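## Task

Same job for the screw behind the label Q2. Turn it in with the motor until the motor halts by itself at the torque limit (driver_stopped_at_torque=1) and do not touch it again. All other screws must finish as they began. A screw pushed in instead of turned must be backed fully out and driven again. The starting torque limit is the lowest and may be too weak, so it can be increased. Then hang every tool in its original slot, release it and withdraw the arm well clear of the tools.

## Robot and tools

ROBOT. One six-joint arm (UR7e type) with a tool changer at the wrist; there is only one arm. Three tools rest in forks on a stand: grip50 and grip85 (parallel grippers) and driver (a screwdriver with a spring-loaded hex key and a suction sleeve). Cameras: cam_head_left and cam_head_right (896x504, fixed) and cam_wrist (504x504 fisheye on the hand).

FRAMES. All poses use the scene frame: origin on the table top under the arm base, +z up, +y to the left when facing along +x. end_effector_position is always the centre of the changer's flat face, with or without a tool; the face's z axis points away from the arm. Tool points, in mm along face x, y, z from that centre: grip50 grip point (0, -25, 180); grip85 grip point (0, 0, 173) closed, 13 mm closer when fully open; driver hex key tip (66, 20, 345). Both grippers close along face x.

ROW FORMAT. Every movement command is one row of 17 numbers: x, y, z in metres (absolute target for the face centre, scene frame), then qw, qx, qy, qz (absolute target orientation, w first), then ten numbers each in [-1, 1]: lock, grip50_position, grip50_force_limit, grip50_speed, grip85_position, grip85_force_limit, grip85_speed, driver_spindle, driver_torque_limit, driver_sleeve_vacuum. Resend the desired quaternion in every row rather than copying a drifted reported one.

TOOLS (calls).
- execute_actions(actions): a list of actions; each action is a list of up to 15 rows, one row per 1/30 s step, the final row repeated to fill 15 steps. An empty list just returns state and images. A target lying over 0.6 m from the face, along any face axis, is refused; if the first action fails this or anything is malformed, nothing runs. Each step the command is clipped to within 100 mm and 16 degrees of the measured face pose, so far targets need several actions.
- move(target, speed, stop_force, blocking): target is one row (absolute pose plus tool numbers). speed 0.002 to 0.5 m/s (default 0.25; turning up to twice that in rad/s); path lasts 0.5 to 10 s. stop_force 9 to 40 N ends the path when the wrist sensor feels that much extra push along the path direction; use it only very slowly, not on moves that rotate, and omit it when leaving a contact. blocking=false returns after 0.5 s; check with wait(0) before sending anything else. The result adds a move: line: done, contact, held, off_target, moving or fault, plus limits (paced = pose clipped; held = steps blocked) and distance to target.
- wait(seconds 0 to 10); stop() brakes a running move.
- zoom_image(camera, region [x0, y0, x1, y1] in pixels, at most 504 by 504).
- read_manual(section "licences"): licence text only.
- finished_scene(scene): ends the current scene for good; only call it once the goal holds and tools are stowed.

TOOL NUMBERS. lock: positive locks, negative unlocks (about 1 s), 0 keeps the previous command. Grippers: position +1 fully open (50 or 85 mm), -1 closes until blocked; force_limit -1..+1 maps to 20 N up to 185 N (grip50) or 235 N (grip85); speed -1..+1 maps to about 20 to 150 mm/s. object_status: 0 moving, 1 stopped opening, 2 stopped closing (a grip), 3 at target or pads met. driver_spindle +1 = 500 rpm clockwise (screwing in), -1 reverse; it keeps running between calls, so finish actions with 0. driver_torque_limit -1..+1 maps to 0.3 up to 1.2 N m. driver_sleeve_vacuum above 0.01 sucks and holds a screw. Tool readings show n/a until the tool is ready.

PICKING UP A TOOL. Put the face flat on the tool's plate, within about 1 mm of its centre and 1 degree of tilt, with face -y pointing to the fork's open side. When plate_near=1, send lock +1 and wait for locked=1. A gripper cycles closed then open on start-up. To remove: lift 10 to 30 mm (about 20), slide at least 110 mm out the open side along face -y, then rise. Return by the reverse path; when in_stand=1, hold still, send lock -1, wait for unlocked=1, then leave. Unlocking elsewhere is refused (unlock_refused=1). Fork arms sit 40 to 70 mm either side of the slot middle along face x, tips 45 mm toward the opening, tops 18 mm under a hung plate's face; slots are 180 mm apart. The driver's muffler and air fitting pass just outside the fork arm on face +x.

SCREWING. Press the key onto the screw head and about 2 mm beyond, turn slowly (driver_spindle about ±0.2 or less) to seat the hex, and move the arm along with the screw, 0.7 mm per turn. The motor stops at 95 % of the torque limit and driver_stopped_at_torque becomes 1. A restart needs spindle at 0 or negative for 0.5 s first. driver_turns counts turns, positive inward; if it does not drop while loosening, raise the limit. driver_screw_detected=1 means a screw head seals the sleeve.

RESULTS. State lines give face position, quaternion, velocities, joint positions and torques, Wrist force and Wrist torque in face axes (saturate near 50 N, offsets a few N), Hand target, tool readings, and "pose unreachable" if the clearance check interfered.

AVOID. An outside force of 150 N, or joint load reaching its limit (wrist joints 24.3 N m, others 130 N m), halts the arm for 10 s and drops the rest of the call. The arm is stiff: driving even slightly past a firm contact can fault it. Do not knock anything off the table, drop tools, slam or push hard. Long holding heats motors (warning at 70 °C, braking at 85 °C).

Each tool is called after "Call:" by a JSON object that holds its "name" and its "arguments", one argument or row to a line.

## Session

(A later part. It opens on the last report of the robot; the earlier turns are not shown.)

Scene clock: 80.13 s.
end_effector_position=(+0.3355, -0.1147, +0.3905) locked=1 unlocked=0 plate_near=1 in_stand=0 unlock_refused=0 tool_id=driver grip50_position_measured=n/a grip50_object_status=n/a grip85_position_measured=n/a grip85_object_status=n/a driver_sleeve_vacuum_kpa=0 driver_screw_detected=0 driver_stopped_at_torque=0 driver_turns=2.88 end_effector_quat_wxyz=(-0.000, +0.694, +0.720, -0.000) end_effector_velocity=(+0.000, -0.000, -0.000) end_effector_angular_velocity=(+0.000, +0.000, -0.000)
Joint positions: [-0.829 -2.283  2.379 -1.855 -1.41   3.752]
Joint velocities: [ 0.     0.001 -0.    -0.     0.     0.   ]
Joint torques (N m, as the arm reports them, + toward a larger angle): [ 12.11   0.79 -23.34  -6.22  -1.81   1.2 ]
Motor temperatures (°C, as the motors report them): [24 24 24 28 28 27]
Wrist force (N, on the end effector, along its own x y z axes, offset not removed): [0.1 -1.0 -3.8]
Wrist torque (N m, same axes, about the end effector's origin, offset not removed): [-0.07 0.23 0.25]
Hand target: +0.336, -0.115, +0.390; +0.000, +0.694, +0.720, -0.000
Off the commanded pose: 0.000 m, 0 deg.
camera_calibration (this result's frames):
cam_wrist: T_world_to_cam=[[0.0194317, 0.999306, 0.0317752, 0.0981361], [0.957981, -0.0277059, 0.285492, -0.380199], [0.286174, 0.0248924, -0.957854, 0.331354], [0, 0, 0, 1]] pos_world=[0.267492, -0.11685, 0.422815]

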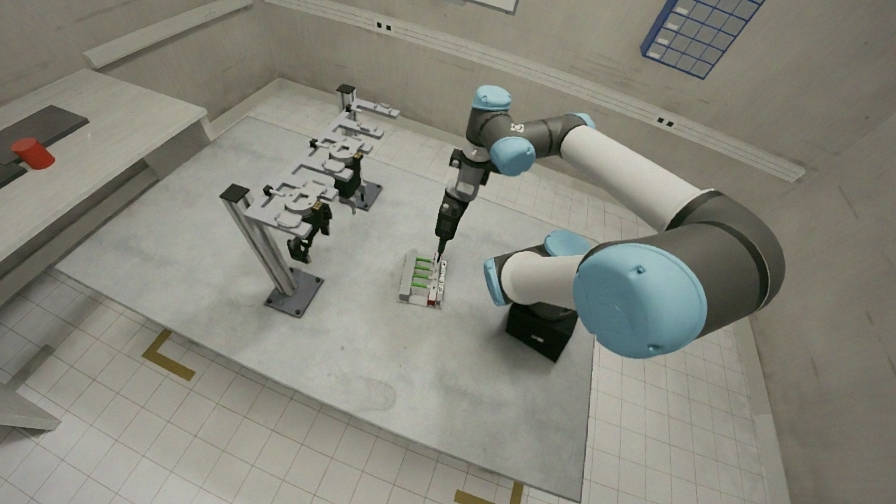

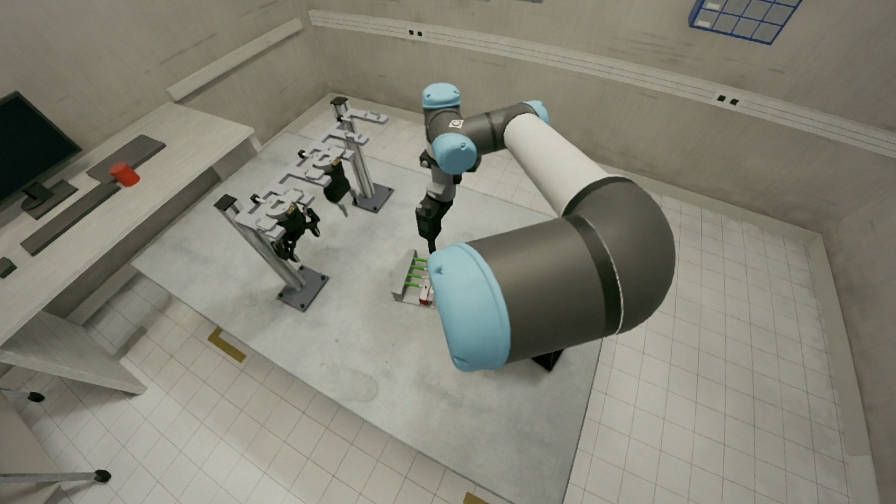

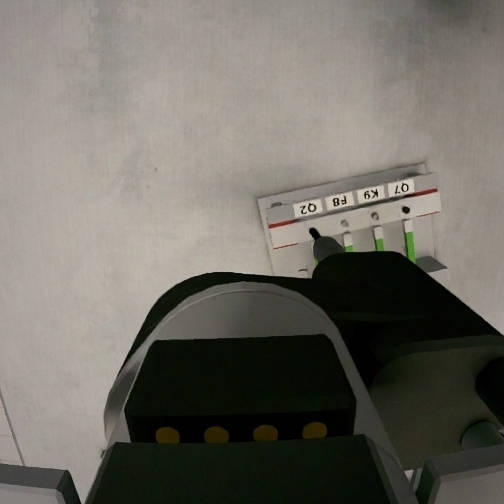

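Call:
{"name": "execute_actions", "arguments": {
  "actions": [
    [[0.3355,-0.1147,0.398,0,0.6939,0.7201,0,0,0,0,0,0,0,0,0,1,0]],
    [[0.3355,-0.1047,0.398,0,0.6939,0.7201,0,0,0,0,0,0,0,0,0,1,0]],
    [[0.3355,-0.1047,0.398,0,0.6939,0.7201,0,0,0,0,0,0,0,0,0,1,0]]
  ]
}}

Call:
{"name": "zoom_image", "arguments": {
  "camera": "cam_wrist",
  "region": [290, 205, 340, 255]
}}

Scene clock: 86.30 s.
end_effector_position=(+0.3355, -0.1047, +0.3980) locked=1 unlocked=0 plate_near=1 in_stand=0 unlock_refused=0 tool_id=driver grip50_position_measured=n/a grip50_object_status=n/a grip85_position_measured=n/a grip85_object_status=n/a driver_sleeve_vacuum_kpa=0 driver_screw_detected=0 driver_stopped_at_torque=0 driver_turns=2.88 end_effector_quat_wxyz=(-0.000, +0.694, +0.720, -0.000) end_effector_velocity=(-0.000, -0.000, -0.000) end_effector_angular_velocity=(+0.000, +0.000, -0.001)
Joint positions: [-0.806 -2.306  2.369 -1.826 -1.414  3.775]
Joint velocities: [-0.001 -0.     0.     0.    -0.     0.   ]
Joint torques (N m, as the arm reports them, + toward a larger angle): [ 12.66 -19.26 -26.25  -3.39  -0.62   1.23]
Motor temperatures (°C, as the motors report them): [24 24 24 28 28 27]
Wrist force (N, on the end effector, along its own x y z axes, offset not removed): [-0.6 1.1 0.1]
Wrist torque (N m, same axes, about the end effector's origin, offset not removed): [0.00 -0.22 -0.16]
Hand target: +0.336, -0.105, +0.398; -0.000, +0.694, +0.720, -0.000
Off the commanded pose: 0.000 m, 0 deg.
camera_calibration (this result's frames):
cam_wrist: T_world_to_cam=[[0.0194328, 0.999307, 0.0317494, 0.0879193], [0.95799, -0.0276989, 0.285462, -0.38205], [0.286144, 0.0248682, -0.957864, 0.338303], [0, 0, 0, 1]] pos_world=[0.267488, -0.106854, 0.430317]

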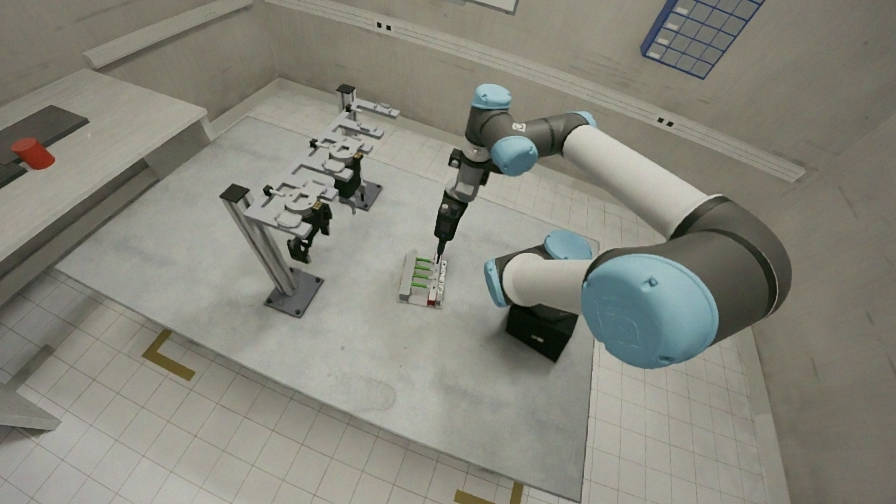

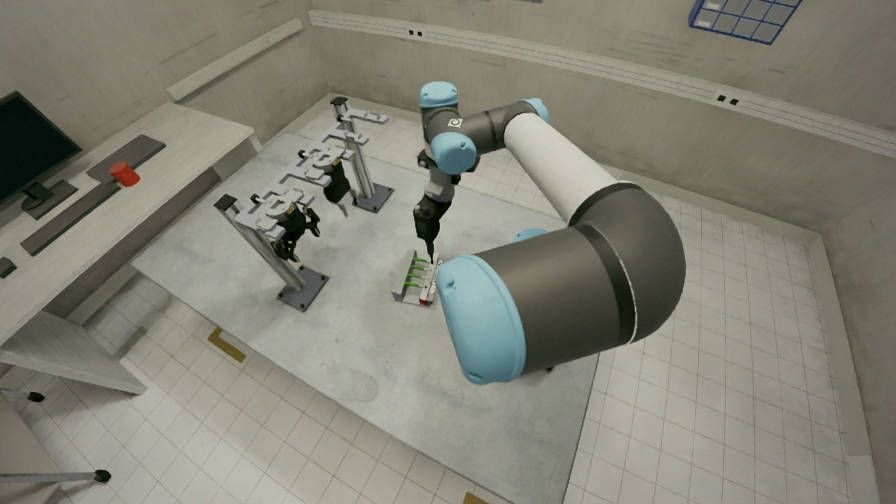

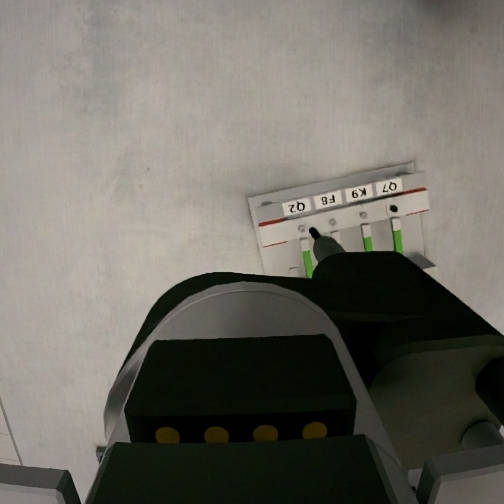

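Region (290, 205, 340, 255) of cam_wrist's 504x504 image, scaled by 10.080, with more detail than that image has.

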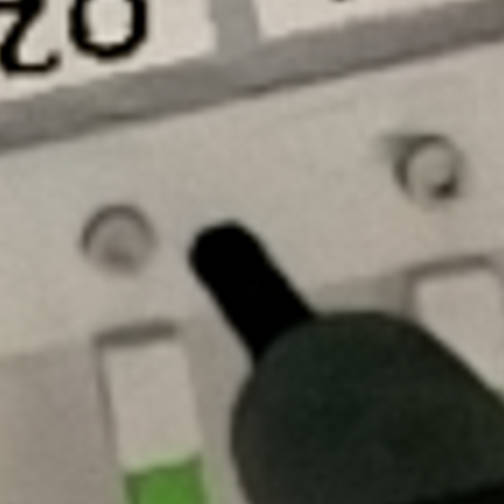

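Call:
{"name": "execute_actions", "arguments": {
  "actions": [
    [[0.3351,-0.1136,0.398,0,0.6939,0.7201,0,0,0,0,0,0,0,0,0,1,0]],
    [[0.3351,-0.1136,0.3955,0,0.6939,0.7201,0,0,0,0,0,0,0,0,0,1,0]],
    [[0.3351,-0.1136,0.393,0,0.6939,0.7201,0,0,0,0,0,0,0,0,0,1,0]],
    [[0.3351,-0.1136,0.3905,0,0.6939,0.7201,0,0,0,0,0,0,0,0,0,1,0]],
    [[0.3351,-0.1136,0.3905,0,0.6939,0.7201,0,0,0,0,0,0,0,0,0.15,1,0]],
    [[0.3351,-0.1136,0.3905,0,0.6939,0.7201,0,0,0,0,0,0,0,0,0.15,1,0]],
    [[0.3351,-0.1136,0.3905,0,0.6939,0.7201,0,0,0,0,0,0,0,0,0.15,1,0]],
    [[0.3351,-0.1136,0.3905,0,0.6939,0.7201,0,0,0,0,0,0,0,0,0,1,0]]
  ]
}}

Call:
{"name": "zoom_image", "arguments": {
  "camera": "cam_wrist",
  "region": [290, 205, 340, 255]
}}

Scene clock: 96.40 s.
end_effector_position=(+0.3351, -0.1136, +0.3905) locked=1 unlocked=0 plate_near=1 in_stand=0 unlock_refused=0 tool_id=driver grip50_position_measured=n/a grip50_object_status=n/a grip85_position_measured=n/a grip85_object_status=n/a driver_sleeve_vacuum_kpa=0 driver_screw_detected=0 driver_stopped_at_torque=0 driver_turns=4.73 end_effector_quat_wxyz=(+0.000, +0.694, +0.720, -0.000) end_effector_velocity=(+0.000, +0.001, -0.001) end_effector_angular_velocity=(+0.002, +0.001, +0.003)
Joint positions: [-0.827 -2.286  2.381 -1.854 -1.41   3.753]
Joint velocities: [ 0.003 -0.     0.001  0.     0.    -0.001]
Joint torques (N m, as the arm reports them, + toward a larger angle): [ 11.48   1.76 -24.27  -6.27  -1.76   1.16]
Motor temperatures (°C, as the motors report them): [24 24 24 28 28 27]
Wrist force (N, on the end effector, along its own x y z axes, offset not removed): [-1.3 2.0 -2.7]
Wrist torque (N m, same axes, about the end effector's origin, offset not removed): [0.26 0.33 -0.04]
Hand target: +0.335, -0.114, +0.390; +0.000, +0.694, +0.720, -0.000
Off the commanded pose: 0.000 m, 0 deg.
camera_calibration (this result's frames):
cam_wrist: T_world_to_cam=[[0.0194316, 0.999306, 0.0317746, 0.097045], [0.957981, -0.0277057, 0.285492, -0.379786], [0.286174, 0.0248918, -0.957854, 0.331441], [0, 0, 0, 1]] pos_world=[0.267092, -0.11575, 0.422815]

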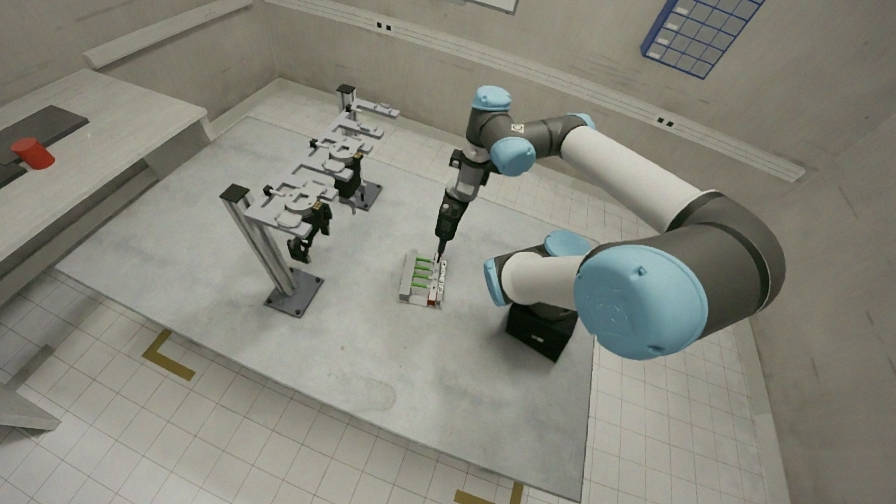

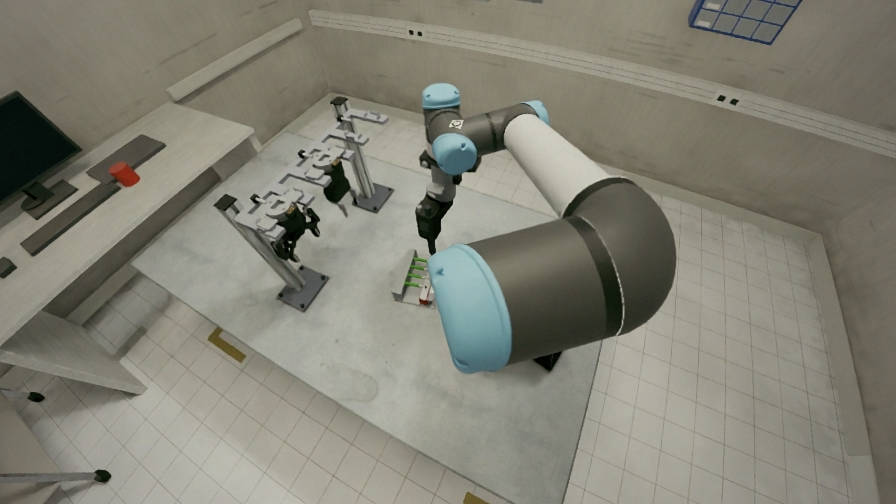

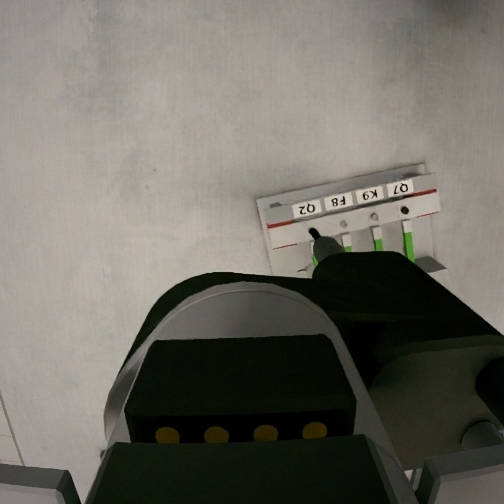

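Region (290, 205, 340, 255) of cam_wrist's 504x504 image, scaled by 10.080, with more detail than that image has.

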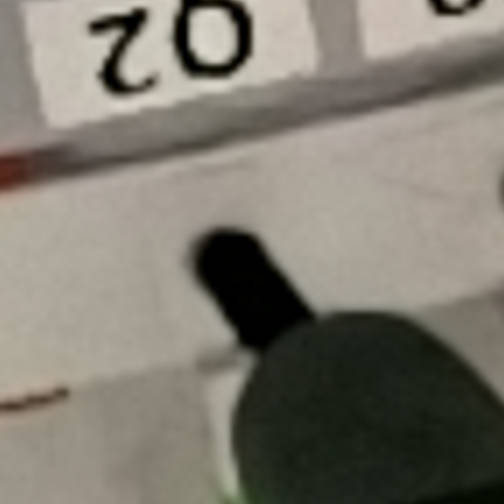

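Call:
{"name": "execute_actions", "arguments": {
  "actions": [
    [[0.3351,-0.1136,0.3905,0,0.6939,0.7201,0,0,0,0,0,0,0,0,0.15,1,0]],
    [[0.3351,-0.1136,0.3905,0,0.6939,0.7201,0,0,0,0,0,0,0,0,0.15,1,0]],
    [[0.3351,-0.1136,0.3905,0,0.6939,0.7201,0,0,0,0,0,0,0,0,0,1,0]],
    [[0.3351,-0.1136,0.3975,0,0.6939,0.7201,0,0,0,0,0,0,0,0,0,1,0]],
    [[0.3351,-0.1066,0.3975,0,0.6939,0.7201,0,0,0,0,0,0,0,0,0,1,0]],
    [[0.3351,-0.1066,0.3975,0,0.6939,0.7201,0,0,0,0,0,0,0,0,0,1,0]]
  ]
}}

Call:
{"name": "zoom_image", "arguments": {
  "camera": "cam_wrist",
  "region": [295, 215, 325, 245]
}}

Scene clock: 107.83 s.
end_effector_position=(+0.3351, -0.1066, +0.3975) locked=1 unlocked=0 plate_near=1 in_stand=0 unlock_refused=0 tool_id=driver grip50_position_measured=n/a grip50_object_status=n/a grip85_position_measured=n/a grip85_object_status=n/a driver_sleeve_vacuum_kpa=0 driver_screw_detected=0 driver_stopped_at_torque=0 driver_turns=5.95 end_effector_quat_wxyz=(-0.000, +0.694, +0.720, -0.000) end_effector_velocity=(-0.000, -0.000, -0.000) end_effector_angular_velocity=(-0.000, +0.000, -0.002)
Joint positions: [-0.812 -2.304  2.37  -1.827 -1.413  3.768]
Joint velocities: [-0.001 -0.001  0.001  0.     0.     0.001]
Joint torques (N m, as the arm reports them, + toward a larger angle): [ 12.19 -19.01 -26.2   -3.34  -0.81   1.23]
Motor temperatures (°C, as the motors report them): [24 24 24 28 28 27]
Wrist force (N, on the end effector, along its own x y z axes, offset not removed): [-0.6 0.2 0.9]
Wrist torque (N m, same axes, about the end effector's origin, offset not removed): [0.09 0.00 0.07]
Hand target: +0.335, -0.107, +0.398; -0.000, +0.694, +0.720, -0.000
Off the commanded pose: 0.000 m, 0 deg.
camera_calibration (this result's frames):
cam_wrist: T_world_to_cam=[[0.0194326, 0.999307, 0.0317557, 0.0898381], [0.957987, -0.0277007, 0.28547, -0.38158], [0.286151, 0.0248741, -0.957861, 0.337982], [0, 0, 0, 1]] pos_world=[0.267089, -0.108753, 0.429817]

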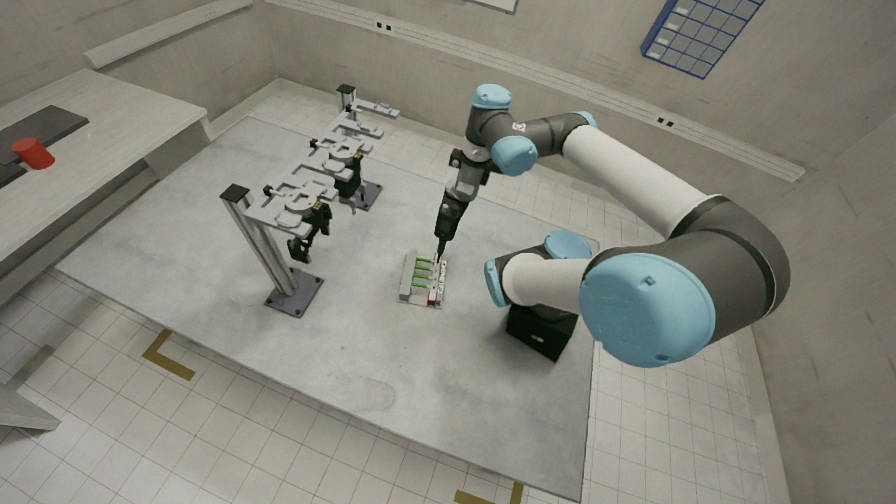

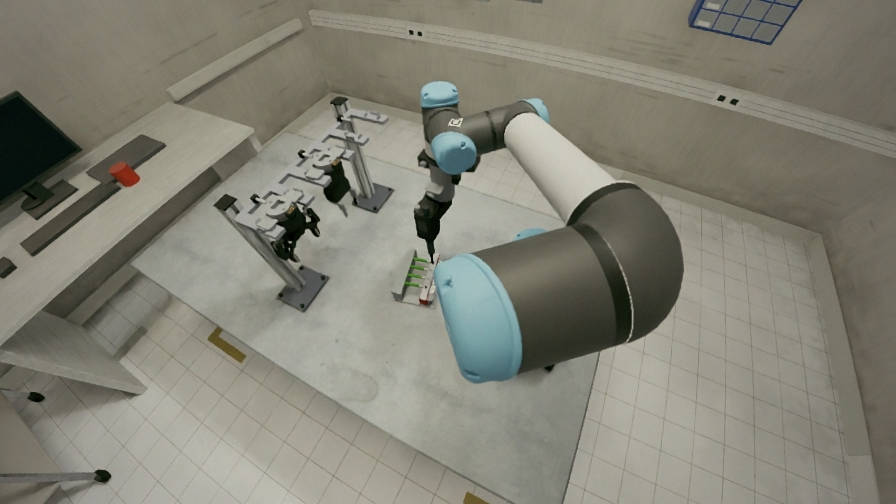

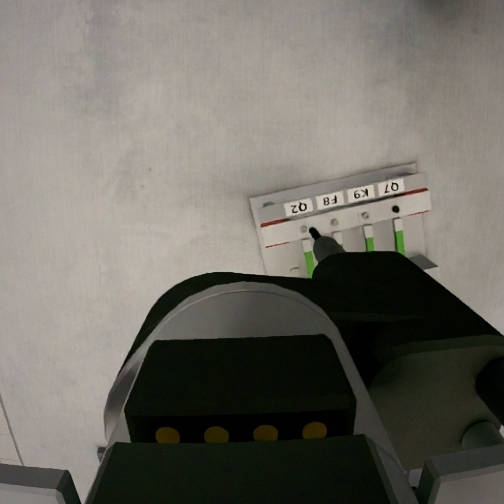

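Region (295, 215, 325, 245) of cam_wrist's 504x504 image, scaled by 16.800, with more detail than that image has.

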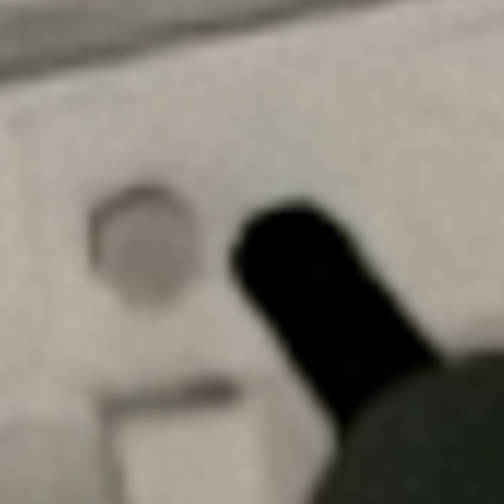

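Call:
{"name": "move", "arguments": {
  "target": [0.3351,-0.1136,0.3975,0,0.6939,0.7201,0,0,0,0,0,0,0,0,0,1,0],
  "speed": 0.02
}}

Call:
{"name": "move", "arguments": {
  "target": [0.3351,-0.1136,0.3895,0,0.6939,0.7201,0,0,0,0,0,0,0,0,0,1,0],
  "speed": 0.004,
  "stop_force": 12
}}

Call:
{"name": "execute_actions", "arguments": {
  "actions": [
    [[0.3351,-0.1136,0.3893,0,0.6939,0.7201,0,0,0,0,0,0,0,0,0.15,1,0]],
    [[0.3351,-0.1136,0.389,0,0.6939,0.7201,0,0,0,0,0,0,0,0,0.15,1,0]],
    [[0.3351,-0.1136,0.3886,0,0.6939,0.7201,0,0,0,0,0,0,0,0,0.15,1,0]],
    [[0.3351,-0.1136,0.3882,0,0.6939,0.7201,0,0,0,0,0,0,0,0,0,1,0]]
  ]
}}

Scene clock: 120.33 s.
end_effector_position=(+0.3351, -0.1134, +0.3975) locked=1 unlocked=0 plate_near=1 in_stand=0 unlock_refused=0 tool_id=driver grip50_position_measured=n/a grip50_object_status=n/a grip85_position_measured=n/a grip85_object_status=n/a driver_sleeve_vacuum_kpa=0 driver_screw_detected=0 driver_stopped_at_torque=0 driver_turns=5.95 end_effector_quat_wxyz=(+0.000, +0.694, +0.720, +0.000) end_effector_velocity=(+0.000, -0.002, +0.000) end_effector_angular_velocity=(-0.000, -0.000, -0.000)
Joint positions: [-0.832 -2.295  2.366 -1.829 -1.409  3.749]
Joint velocities: [-0.006  0.003 -0.002 -0.     0.001 -0.006]
Joint torques (N m, as the arm reports them, + toward a larger angle): [ -4.6    0.77 -55.16  -6.65   2.89  -1.36]
Motor temperatures (°C, as the motors report them): [24 24 24 28 28 27]
Wrist force (N, on the end effector, along its own x y z axes, offset not removed): [-2.2 3.1 2.8]
Wrist torque (N m, same axes, about the end effector's origin, offset not removed): [0.39 0.02 -0.10]
Hand target: +0.335, -0.114, +0.397; +0.000, +0.694, +0.720, +0.000
Off the commanded pose: 0.000 m, 0 deg.
move: done
camera_calibration (this result's frames):
cam_wrist: T_world_to_cam=[[0.0194465, 0.999305, 0.0317965, 0.0965956], [0.957971, -0.027727, 0.285522, -0.38178], [0.286206, 0.0249077, -0.957844, 0.33813], [0, 0, 0, 1]] pos_world=[0.267081, -0.115536, 0.429811]

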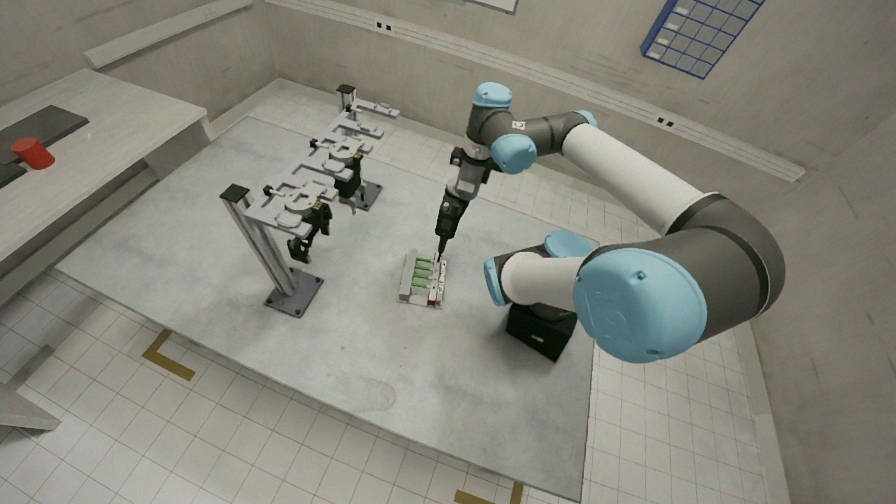

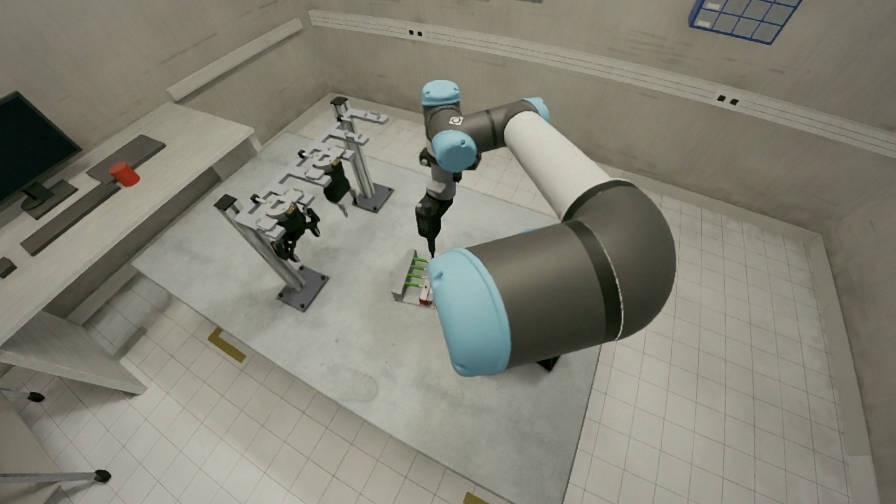

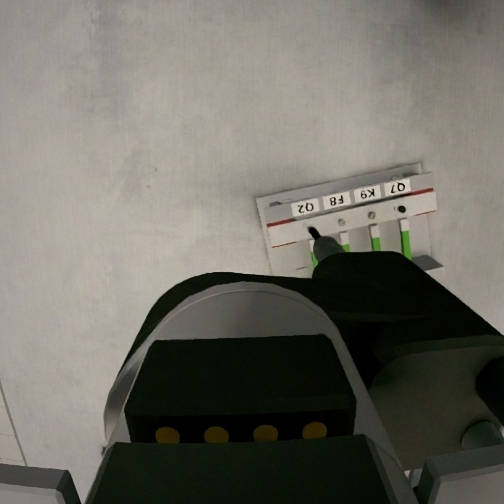

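Scene clock: 122.57 s.
end_effector_position=(+0.3351, -0.1136, +0.3896) locked=1 unlocked=0 plate_near=1 in_stand=0 unlock_refused=0 tool_id=driver grip50_position_measured=n/a grip50_object_status=n/a grip85_position_measured=n/a grip85_object_status=n/a driver_sleeve_vacuum_kpa=0 driver_screw_detected=0 driver_stopped_at_torque=0 driver_turns=5.95 end_effector_quat_wxyz=(-0.000, +0.694, +0.720, -0.000) end_effector_velocity=(+0.000, -0.000, +0.000) end_effector_angular_velocity=(-0.002, -0.002, +0.000)
Joint positions: [-0.827 -2.285  2.383 -1.857 -1.41   3.754]
Joint velocities: [ 0.001 -0.001 -0.    -0.002 -0.     0.001]
Joint torques (N m, as the arm reports them, + toward a larger angle): [ 11.19   1.63 -23.98  -6.99  -1.96   1.25]
Motor temperatures (°C, as the motors report them): [24 24 24 28 28 27]
Wrist force (N, on the end effector, along its own x y z axes, offset not removed): [-2.0 -0.2 -4.1]
Wrist torque (N m, same axes, about the end effector's origin, offset not removed): [0.24 0.72 -0.24]
Hand target: +0.335, -0.114, +0.390; -0.000, +0.694, +0.720, -0.000
Off the commanded pose: 0.000 m, 0 deg.
move: done
camera_calibration (this result's frames):
cam_wrist: T_world_to_cam=[[0.0194275, 0.999306, 0.0317723, 0.097058], [0.957983, -0.0277009, 0.285483, -0.3795], [0.286166, 0.0248911, -0.957857, 0.33055], [0, 0, 0, 1]] pos_world=[0.267077, -0.115731, 0.421877]

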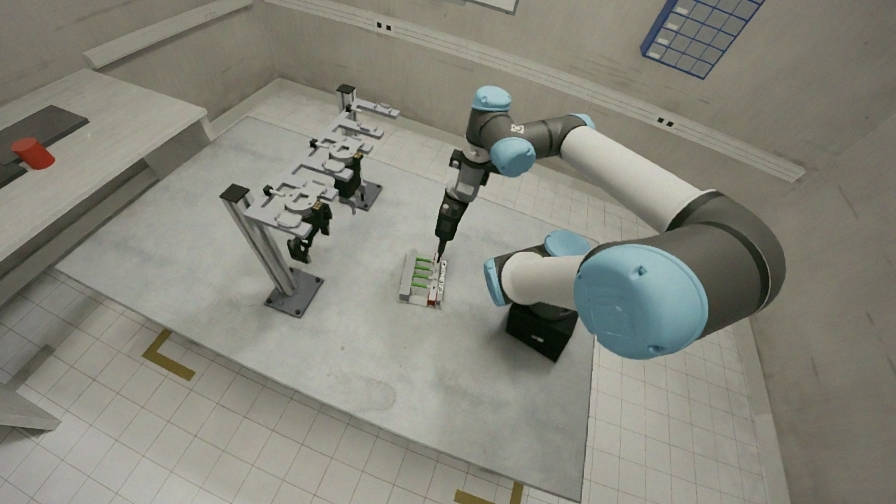

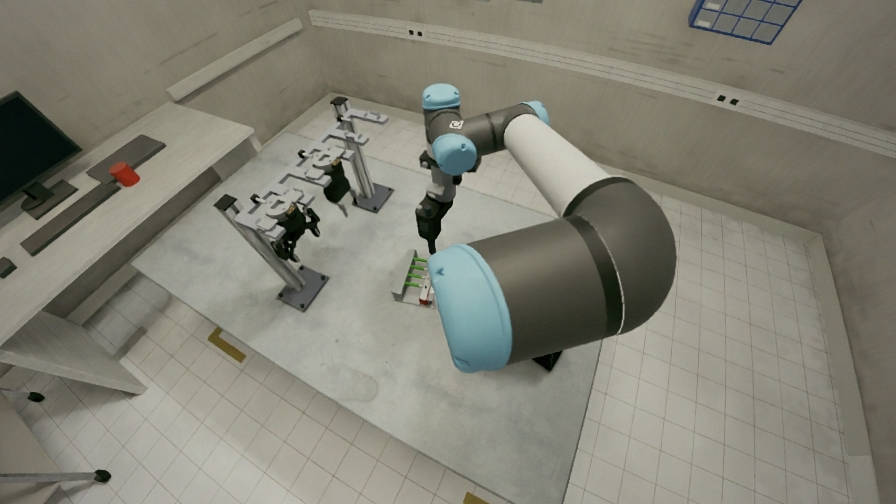

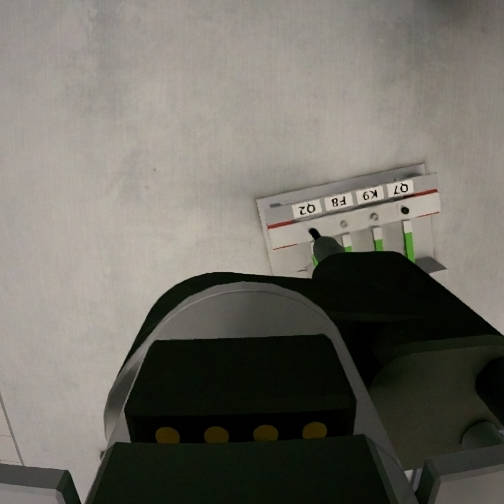

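Scene clock: 124.57 s.
end_effector_position=(+0.3351, -0.1136, +0.3882) locked=1 unlocked=0 plate_near=1 in_stand=0 unlock_refused=0 tool_id=driver grip50_position_measured=n/a grip50_object_status=n/a grip85_position_measured=n/a grip85_object_status=n/a driver_sleeve_vacuum_kpa=0 driver_screw_detected=0 driver_stopped_at_torque=0 driver_turns=7.80 end_effector_quat_wxyz=(+0.000, +0.694, +0.720, -0.000) end_effector_velocity=(+0.000, +0.000, +0.000) end_effector_angular_velocity=(-0.001, -0.001, +0.001)
Joint positions: [-0.826 -2.283  2.386 -1.862 -1.411  3.755]
Joint velocities: [ 0.001 -0.001 -0.001  0.     0.    -0.   ]
Joint torques (N m, as the arm reports them, + toward a larger angle): [ 12.43   1.55 -22.51  -6.24  -1.69   1.19]
Motor temperatures (°C, as the motors report them): [24 24 24 28 28 27]
Wrist force (N, on the end effector, along its own x y z axes, offset not removed): [0.2 1.2 -5.9]
Wrist torque (N m, same axes, about the end effector's origin, offset not removed): [0.01 0.42 0.00]
Hand target: +0.335, -0.114, +0.388; -0.000, +0.694, +0.720, -0.000
Off the commanded pose: 0.000 m, 0 deg.
camera_calibration (this result's frames):
cam_wrist: T_world_to_cam=[[0.0194312, 0.999306, 0.0317747, 0.0971171], [0.95798, -0.0277053, 0.285492, -0.37913], [0.286174, 0.0248921, -0.957854, 0.329242], [0, 0, 0, 1]] pos_world=[0.267091, -0.115749, 0.420518]

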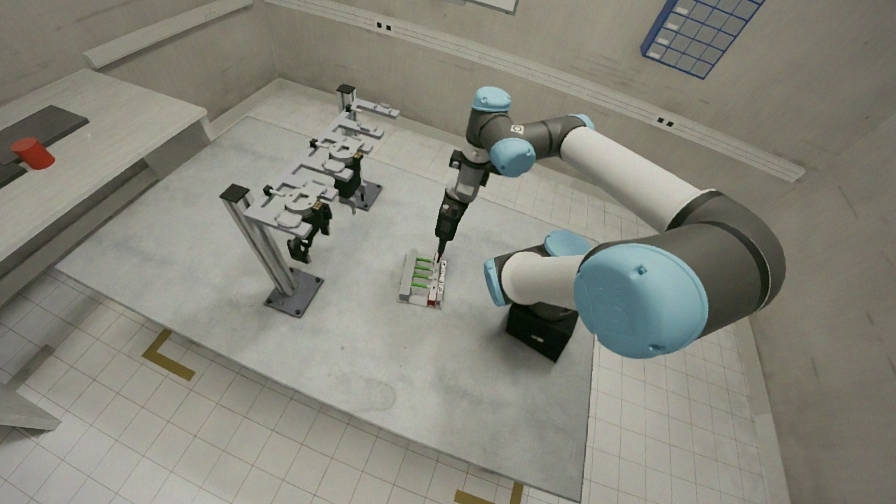

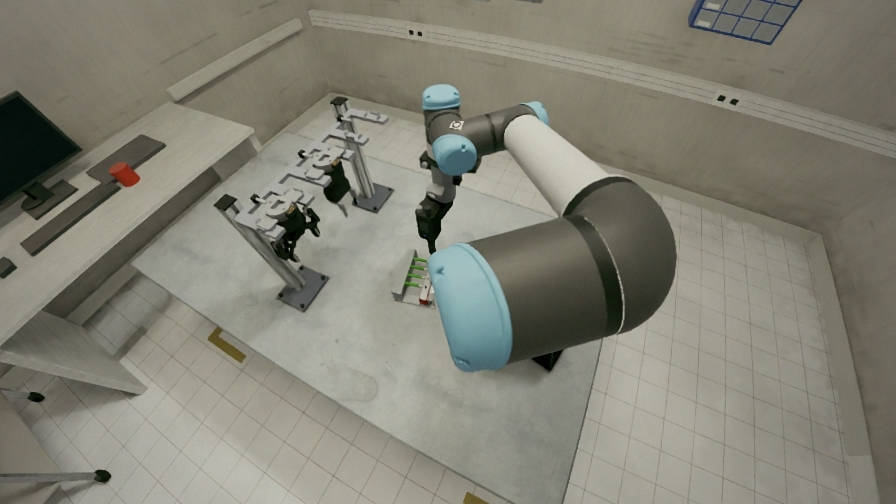

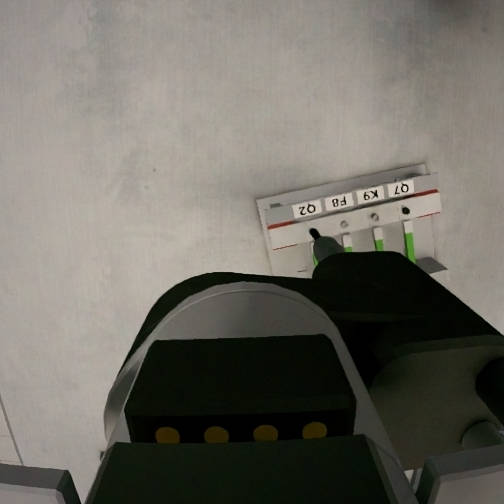

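Call:
{"name": "execute_actions", "arguments": {
  "actions": [
    [[0.3351,-0.1136,0.3878,0,0.6939,0.7201,0,0,0,0,0,0,0,0,0.15,1,0]],
    [[0.3351,-0.1136,0.3874,0,0.6939,0.7201,0,0,0,0,0,0,0,0,0.15,1,0]],
    [[0.3351,-0.1136,0.387,0,0.6939,0.7201,0,0,0,0,0,0,0,0,0.15,1,0]],
    [[0.3351,-0.1136,0.3867,0,0.6939,0.7201,0,0,0,0,0,0,0,0,0,1,0]]
  ]
}}

Call:
{"name": "zoom_image", "arguments": {
  "camera": "cam_wrist",
  "region": [290,205,360,255]
}}

Scene clock: 131.90 s.
end_effector_position=(+0.3351, -0.1136, +0.3867) locked=1 unlocked=0 plate_near=1 in_stand=0 unlock_refused=0 tool_id=driver grip50_position_measured=n/a grip50_object_status=n/a grip85_position_measured=n/a grip85_object_status=n/a driver_sleeve_vacuum_kpa=0 driver_screw_detected=0 driver_stopped_at_torque=0 driver_turns=9.64 end_effector_quat_wxyz=(+0.000, +0.694, +0.720, -0.000) end_effector_velocity=(+0.000, -0.000, -0.000) end_effector_angular_velocity=(+0.000, +0.000, +0.000)
Joint positions: [-0.825 -2.281  2.389 -1.867 -1.411  3.756]
Joint velocities: [ 0.001  0.001 -0.    -0.    -0.     0.   ]
Joint torques (N m, as the arm reports them, + toward a larger angle): [ 12.29   1.4  -22.1   -6.26  -1.84   1.2 ]
Motor temperatures (°C, as the motors report them): [24 24 24 28 28 27]
Wrist force (N, on the end effector, along its own x y z axes, offset not removed): [-3.0 -0.7 -8.4]
Wrist torque (N m, same axes, about the end effector's origin, offset not removed): [-0.04 0.54 0.08]
Hand target: +0.335, -0.114, +0.387; -0.000, +0.694, +0.720, -0.000
Off the commanded pose: 0.000 m, 0 deg.
camera_calibration (this result's frames):
cam_wrist: T_world_to_cam=[[0.0194312, 0.999306, 0.0317747, 0.097165], [0.95798, -0.0277054, 0.285492, -0.378701], [0.286175, 0.0248921, -0.957854, 0.327804], [0, 0, 0, 1]] pos_world=[0.267091, -0.115749, 0.419018]

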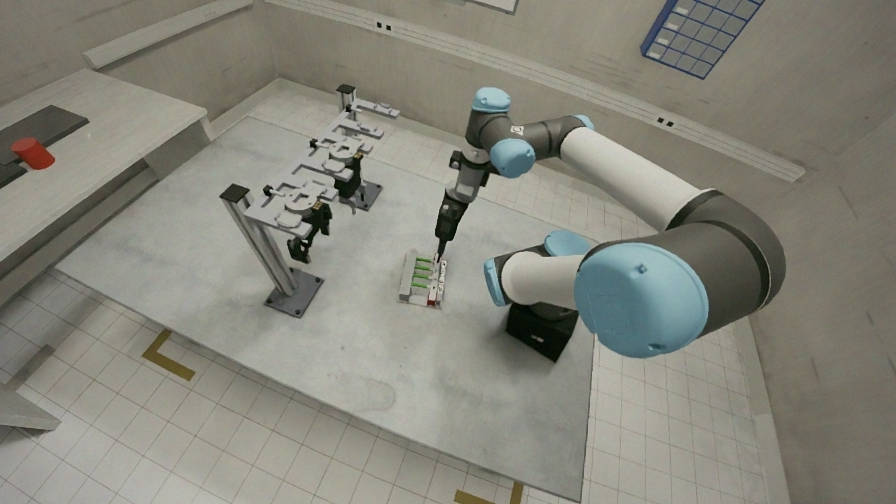

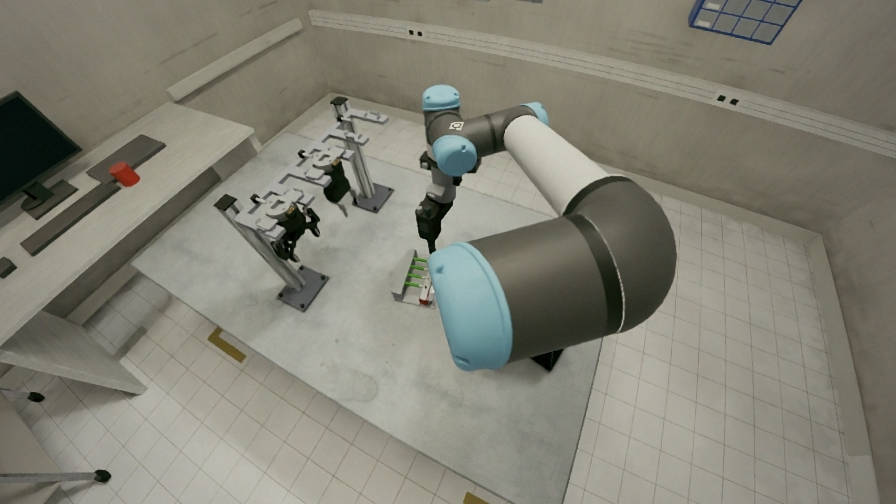

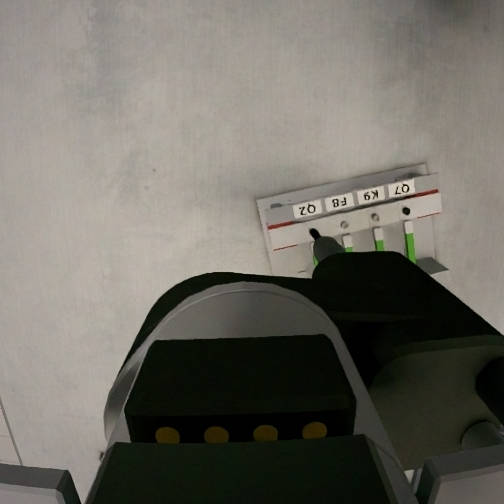

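Region (290, 205, 360, 255) of cam_wrist's 504x504 image, scaled by 7.200, with more detail than that image has; it fills the top 360 rows of this view, and the rest is white.

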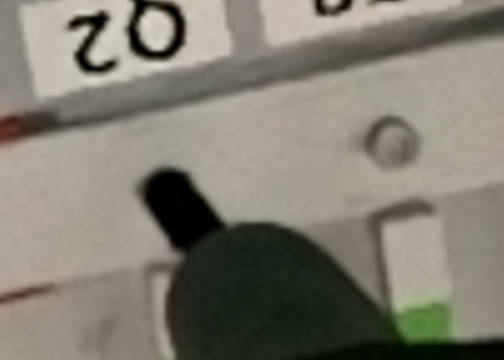

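Call:
{"name": "execute_actions", "arguments": {
  "actions": [
    [[0.3351,-0.1136,0.3865,0,0.6939,0.7201,0,0,0,0,0,0,0,0,0.15,1,0]],
    [[0.3351,-0.1136,0.3862,0,0.6939,0.7201,0,0,0,0,0,0,0,0,0.15,1,0]],
    [[0.3351,-0.1136,0.386,0,0.6939,0.7201,0,0,0,0,0,0,0,0,0.15,1,0]],
    [[0.3351,-0.1136,0.386,0,0.6939,0.7201,0,0,0,0,0,0,0,0,0,1,0]]
  ]
}}

Scene clock: 137.43 s.
end_effector_position=(+0.3351, -0.1136, +0.3860) locked=1 unlocked=0 plate_near=1 in_stand=0 unlock_refused=0 tool_id=driver grip50_position_measured=n/a grip50_object_status=n/a grip85_position_measured=n/a grip85_object_status=n/a driver_sleeve_vacuum_kpa=0 driver_screw_detected=0 driver_stopped_at_torque=0 driver_turns=11.49 end_effector_quat_wxyz=(-0.000, +0.694, +0.720, -0.000) end_effector_velocity=(-0.000, +0.000, +0.000) end_effector_angular_velocity=(-0.000, -0.000, -0.000)
Joint positions: [-0.824 -2.28   2.39  -1.87  -1.411  3.757]
Joint velocities: [ 0.    -0.     0.     0.    -0.     0.001]
Joint torques (N m, as the arm reports them, + toward a larger angle): [ 11.67   2.38 -22.44  -6.24  -1.73   1.24]
Motor temperatures (°C, as the motors report them): [24 24 24 28 28 27]
Wrist force (N, on the end effector, along its own x y z axes, offset not removed): [0.3 -1.0 -10.2]
Wrist torque (N m, same axes, about the end effector's origin, offset not removed): [0.09 0.39 0.16]
Hand target: +0.335, -0.114, +0.386; -0.000, +0.694, +0.720, -0.000
Off the commanded pose: 0.000 m, 0 deg.
camera_calibration (this result's frames):
cam_wrist: T_world_to_cam=[[0.0194315, 0.999306, 0.0317748, 0.0971879], [0.957981, -0.0277057, 0.285492, -0.378501], [0.286174, 0.0248921, -0.957854, 0.327131], [0, 0, 0, 1]] pos_world=[0.267092, -0.11575, 0.418315]

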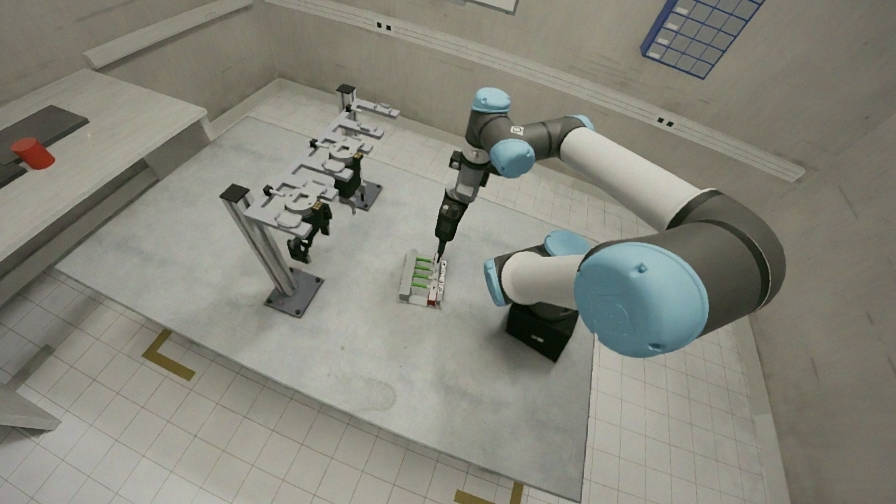

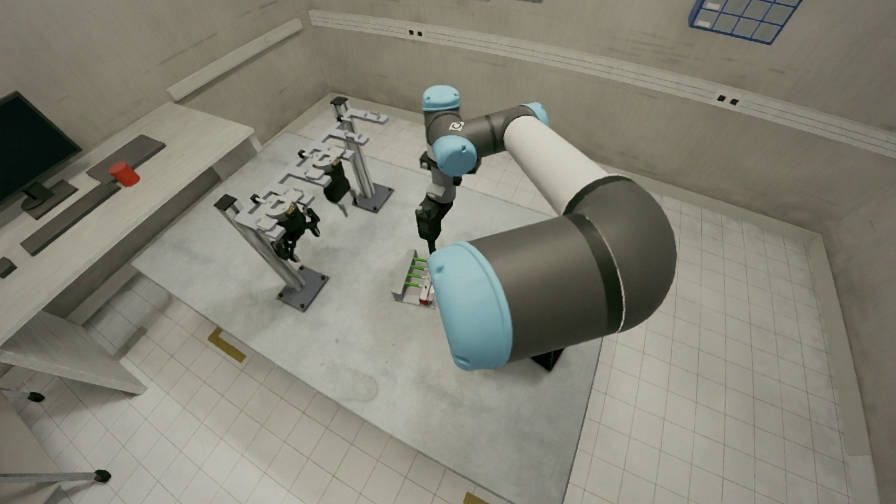

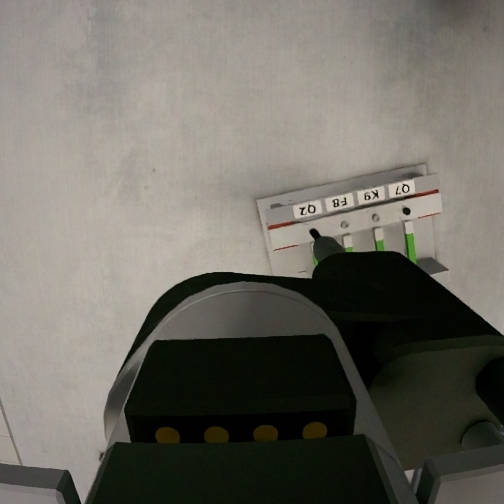

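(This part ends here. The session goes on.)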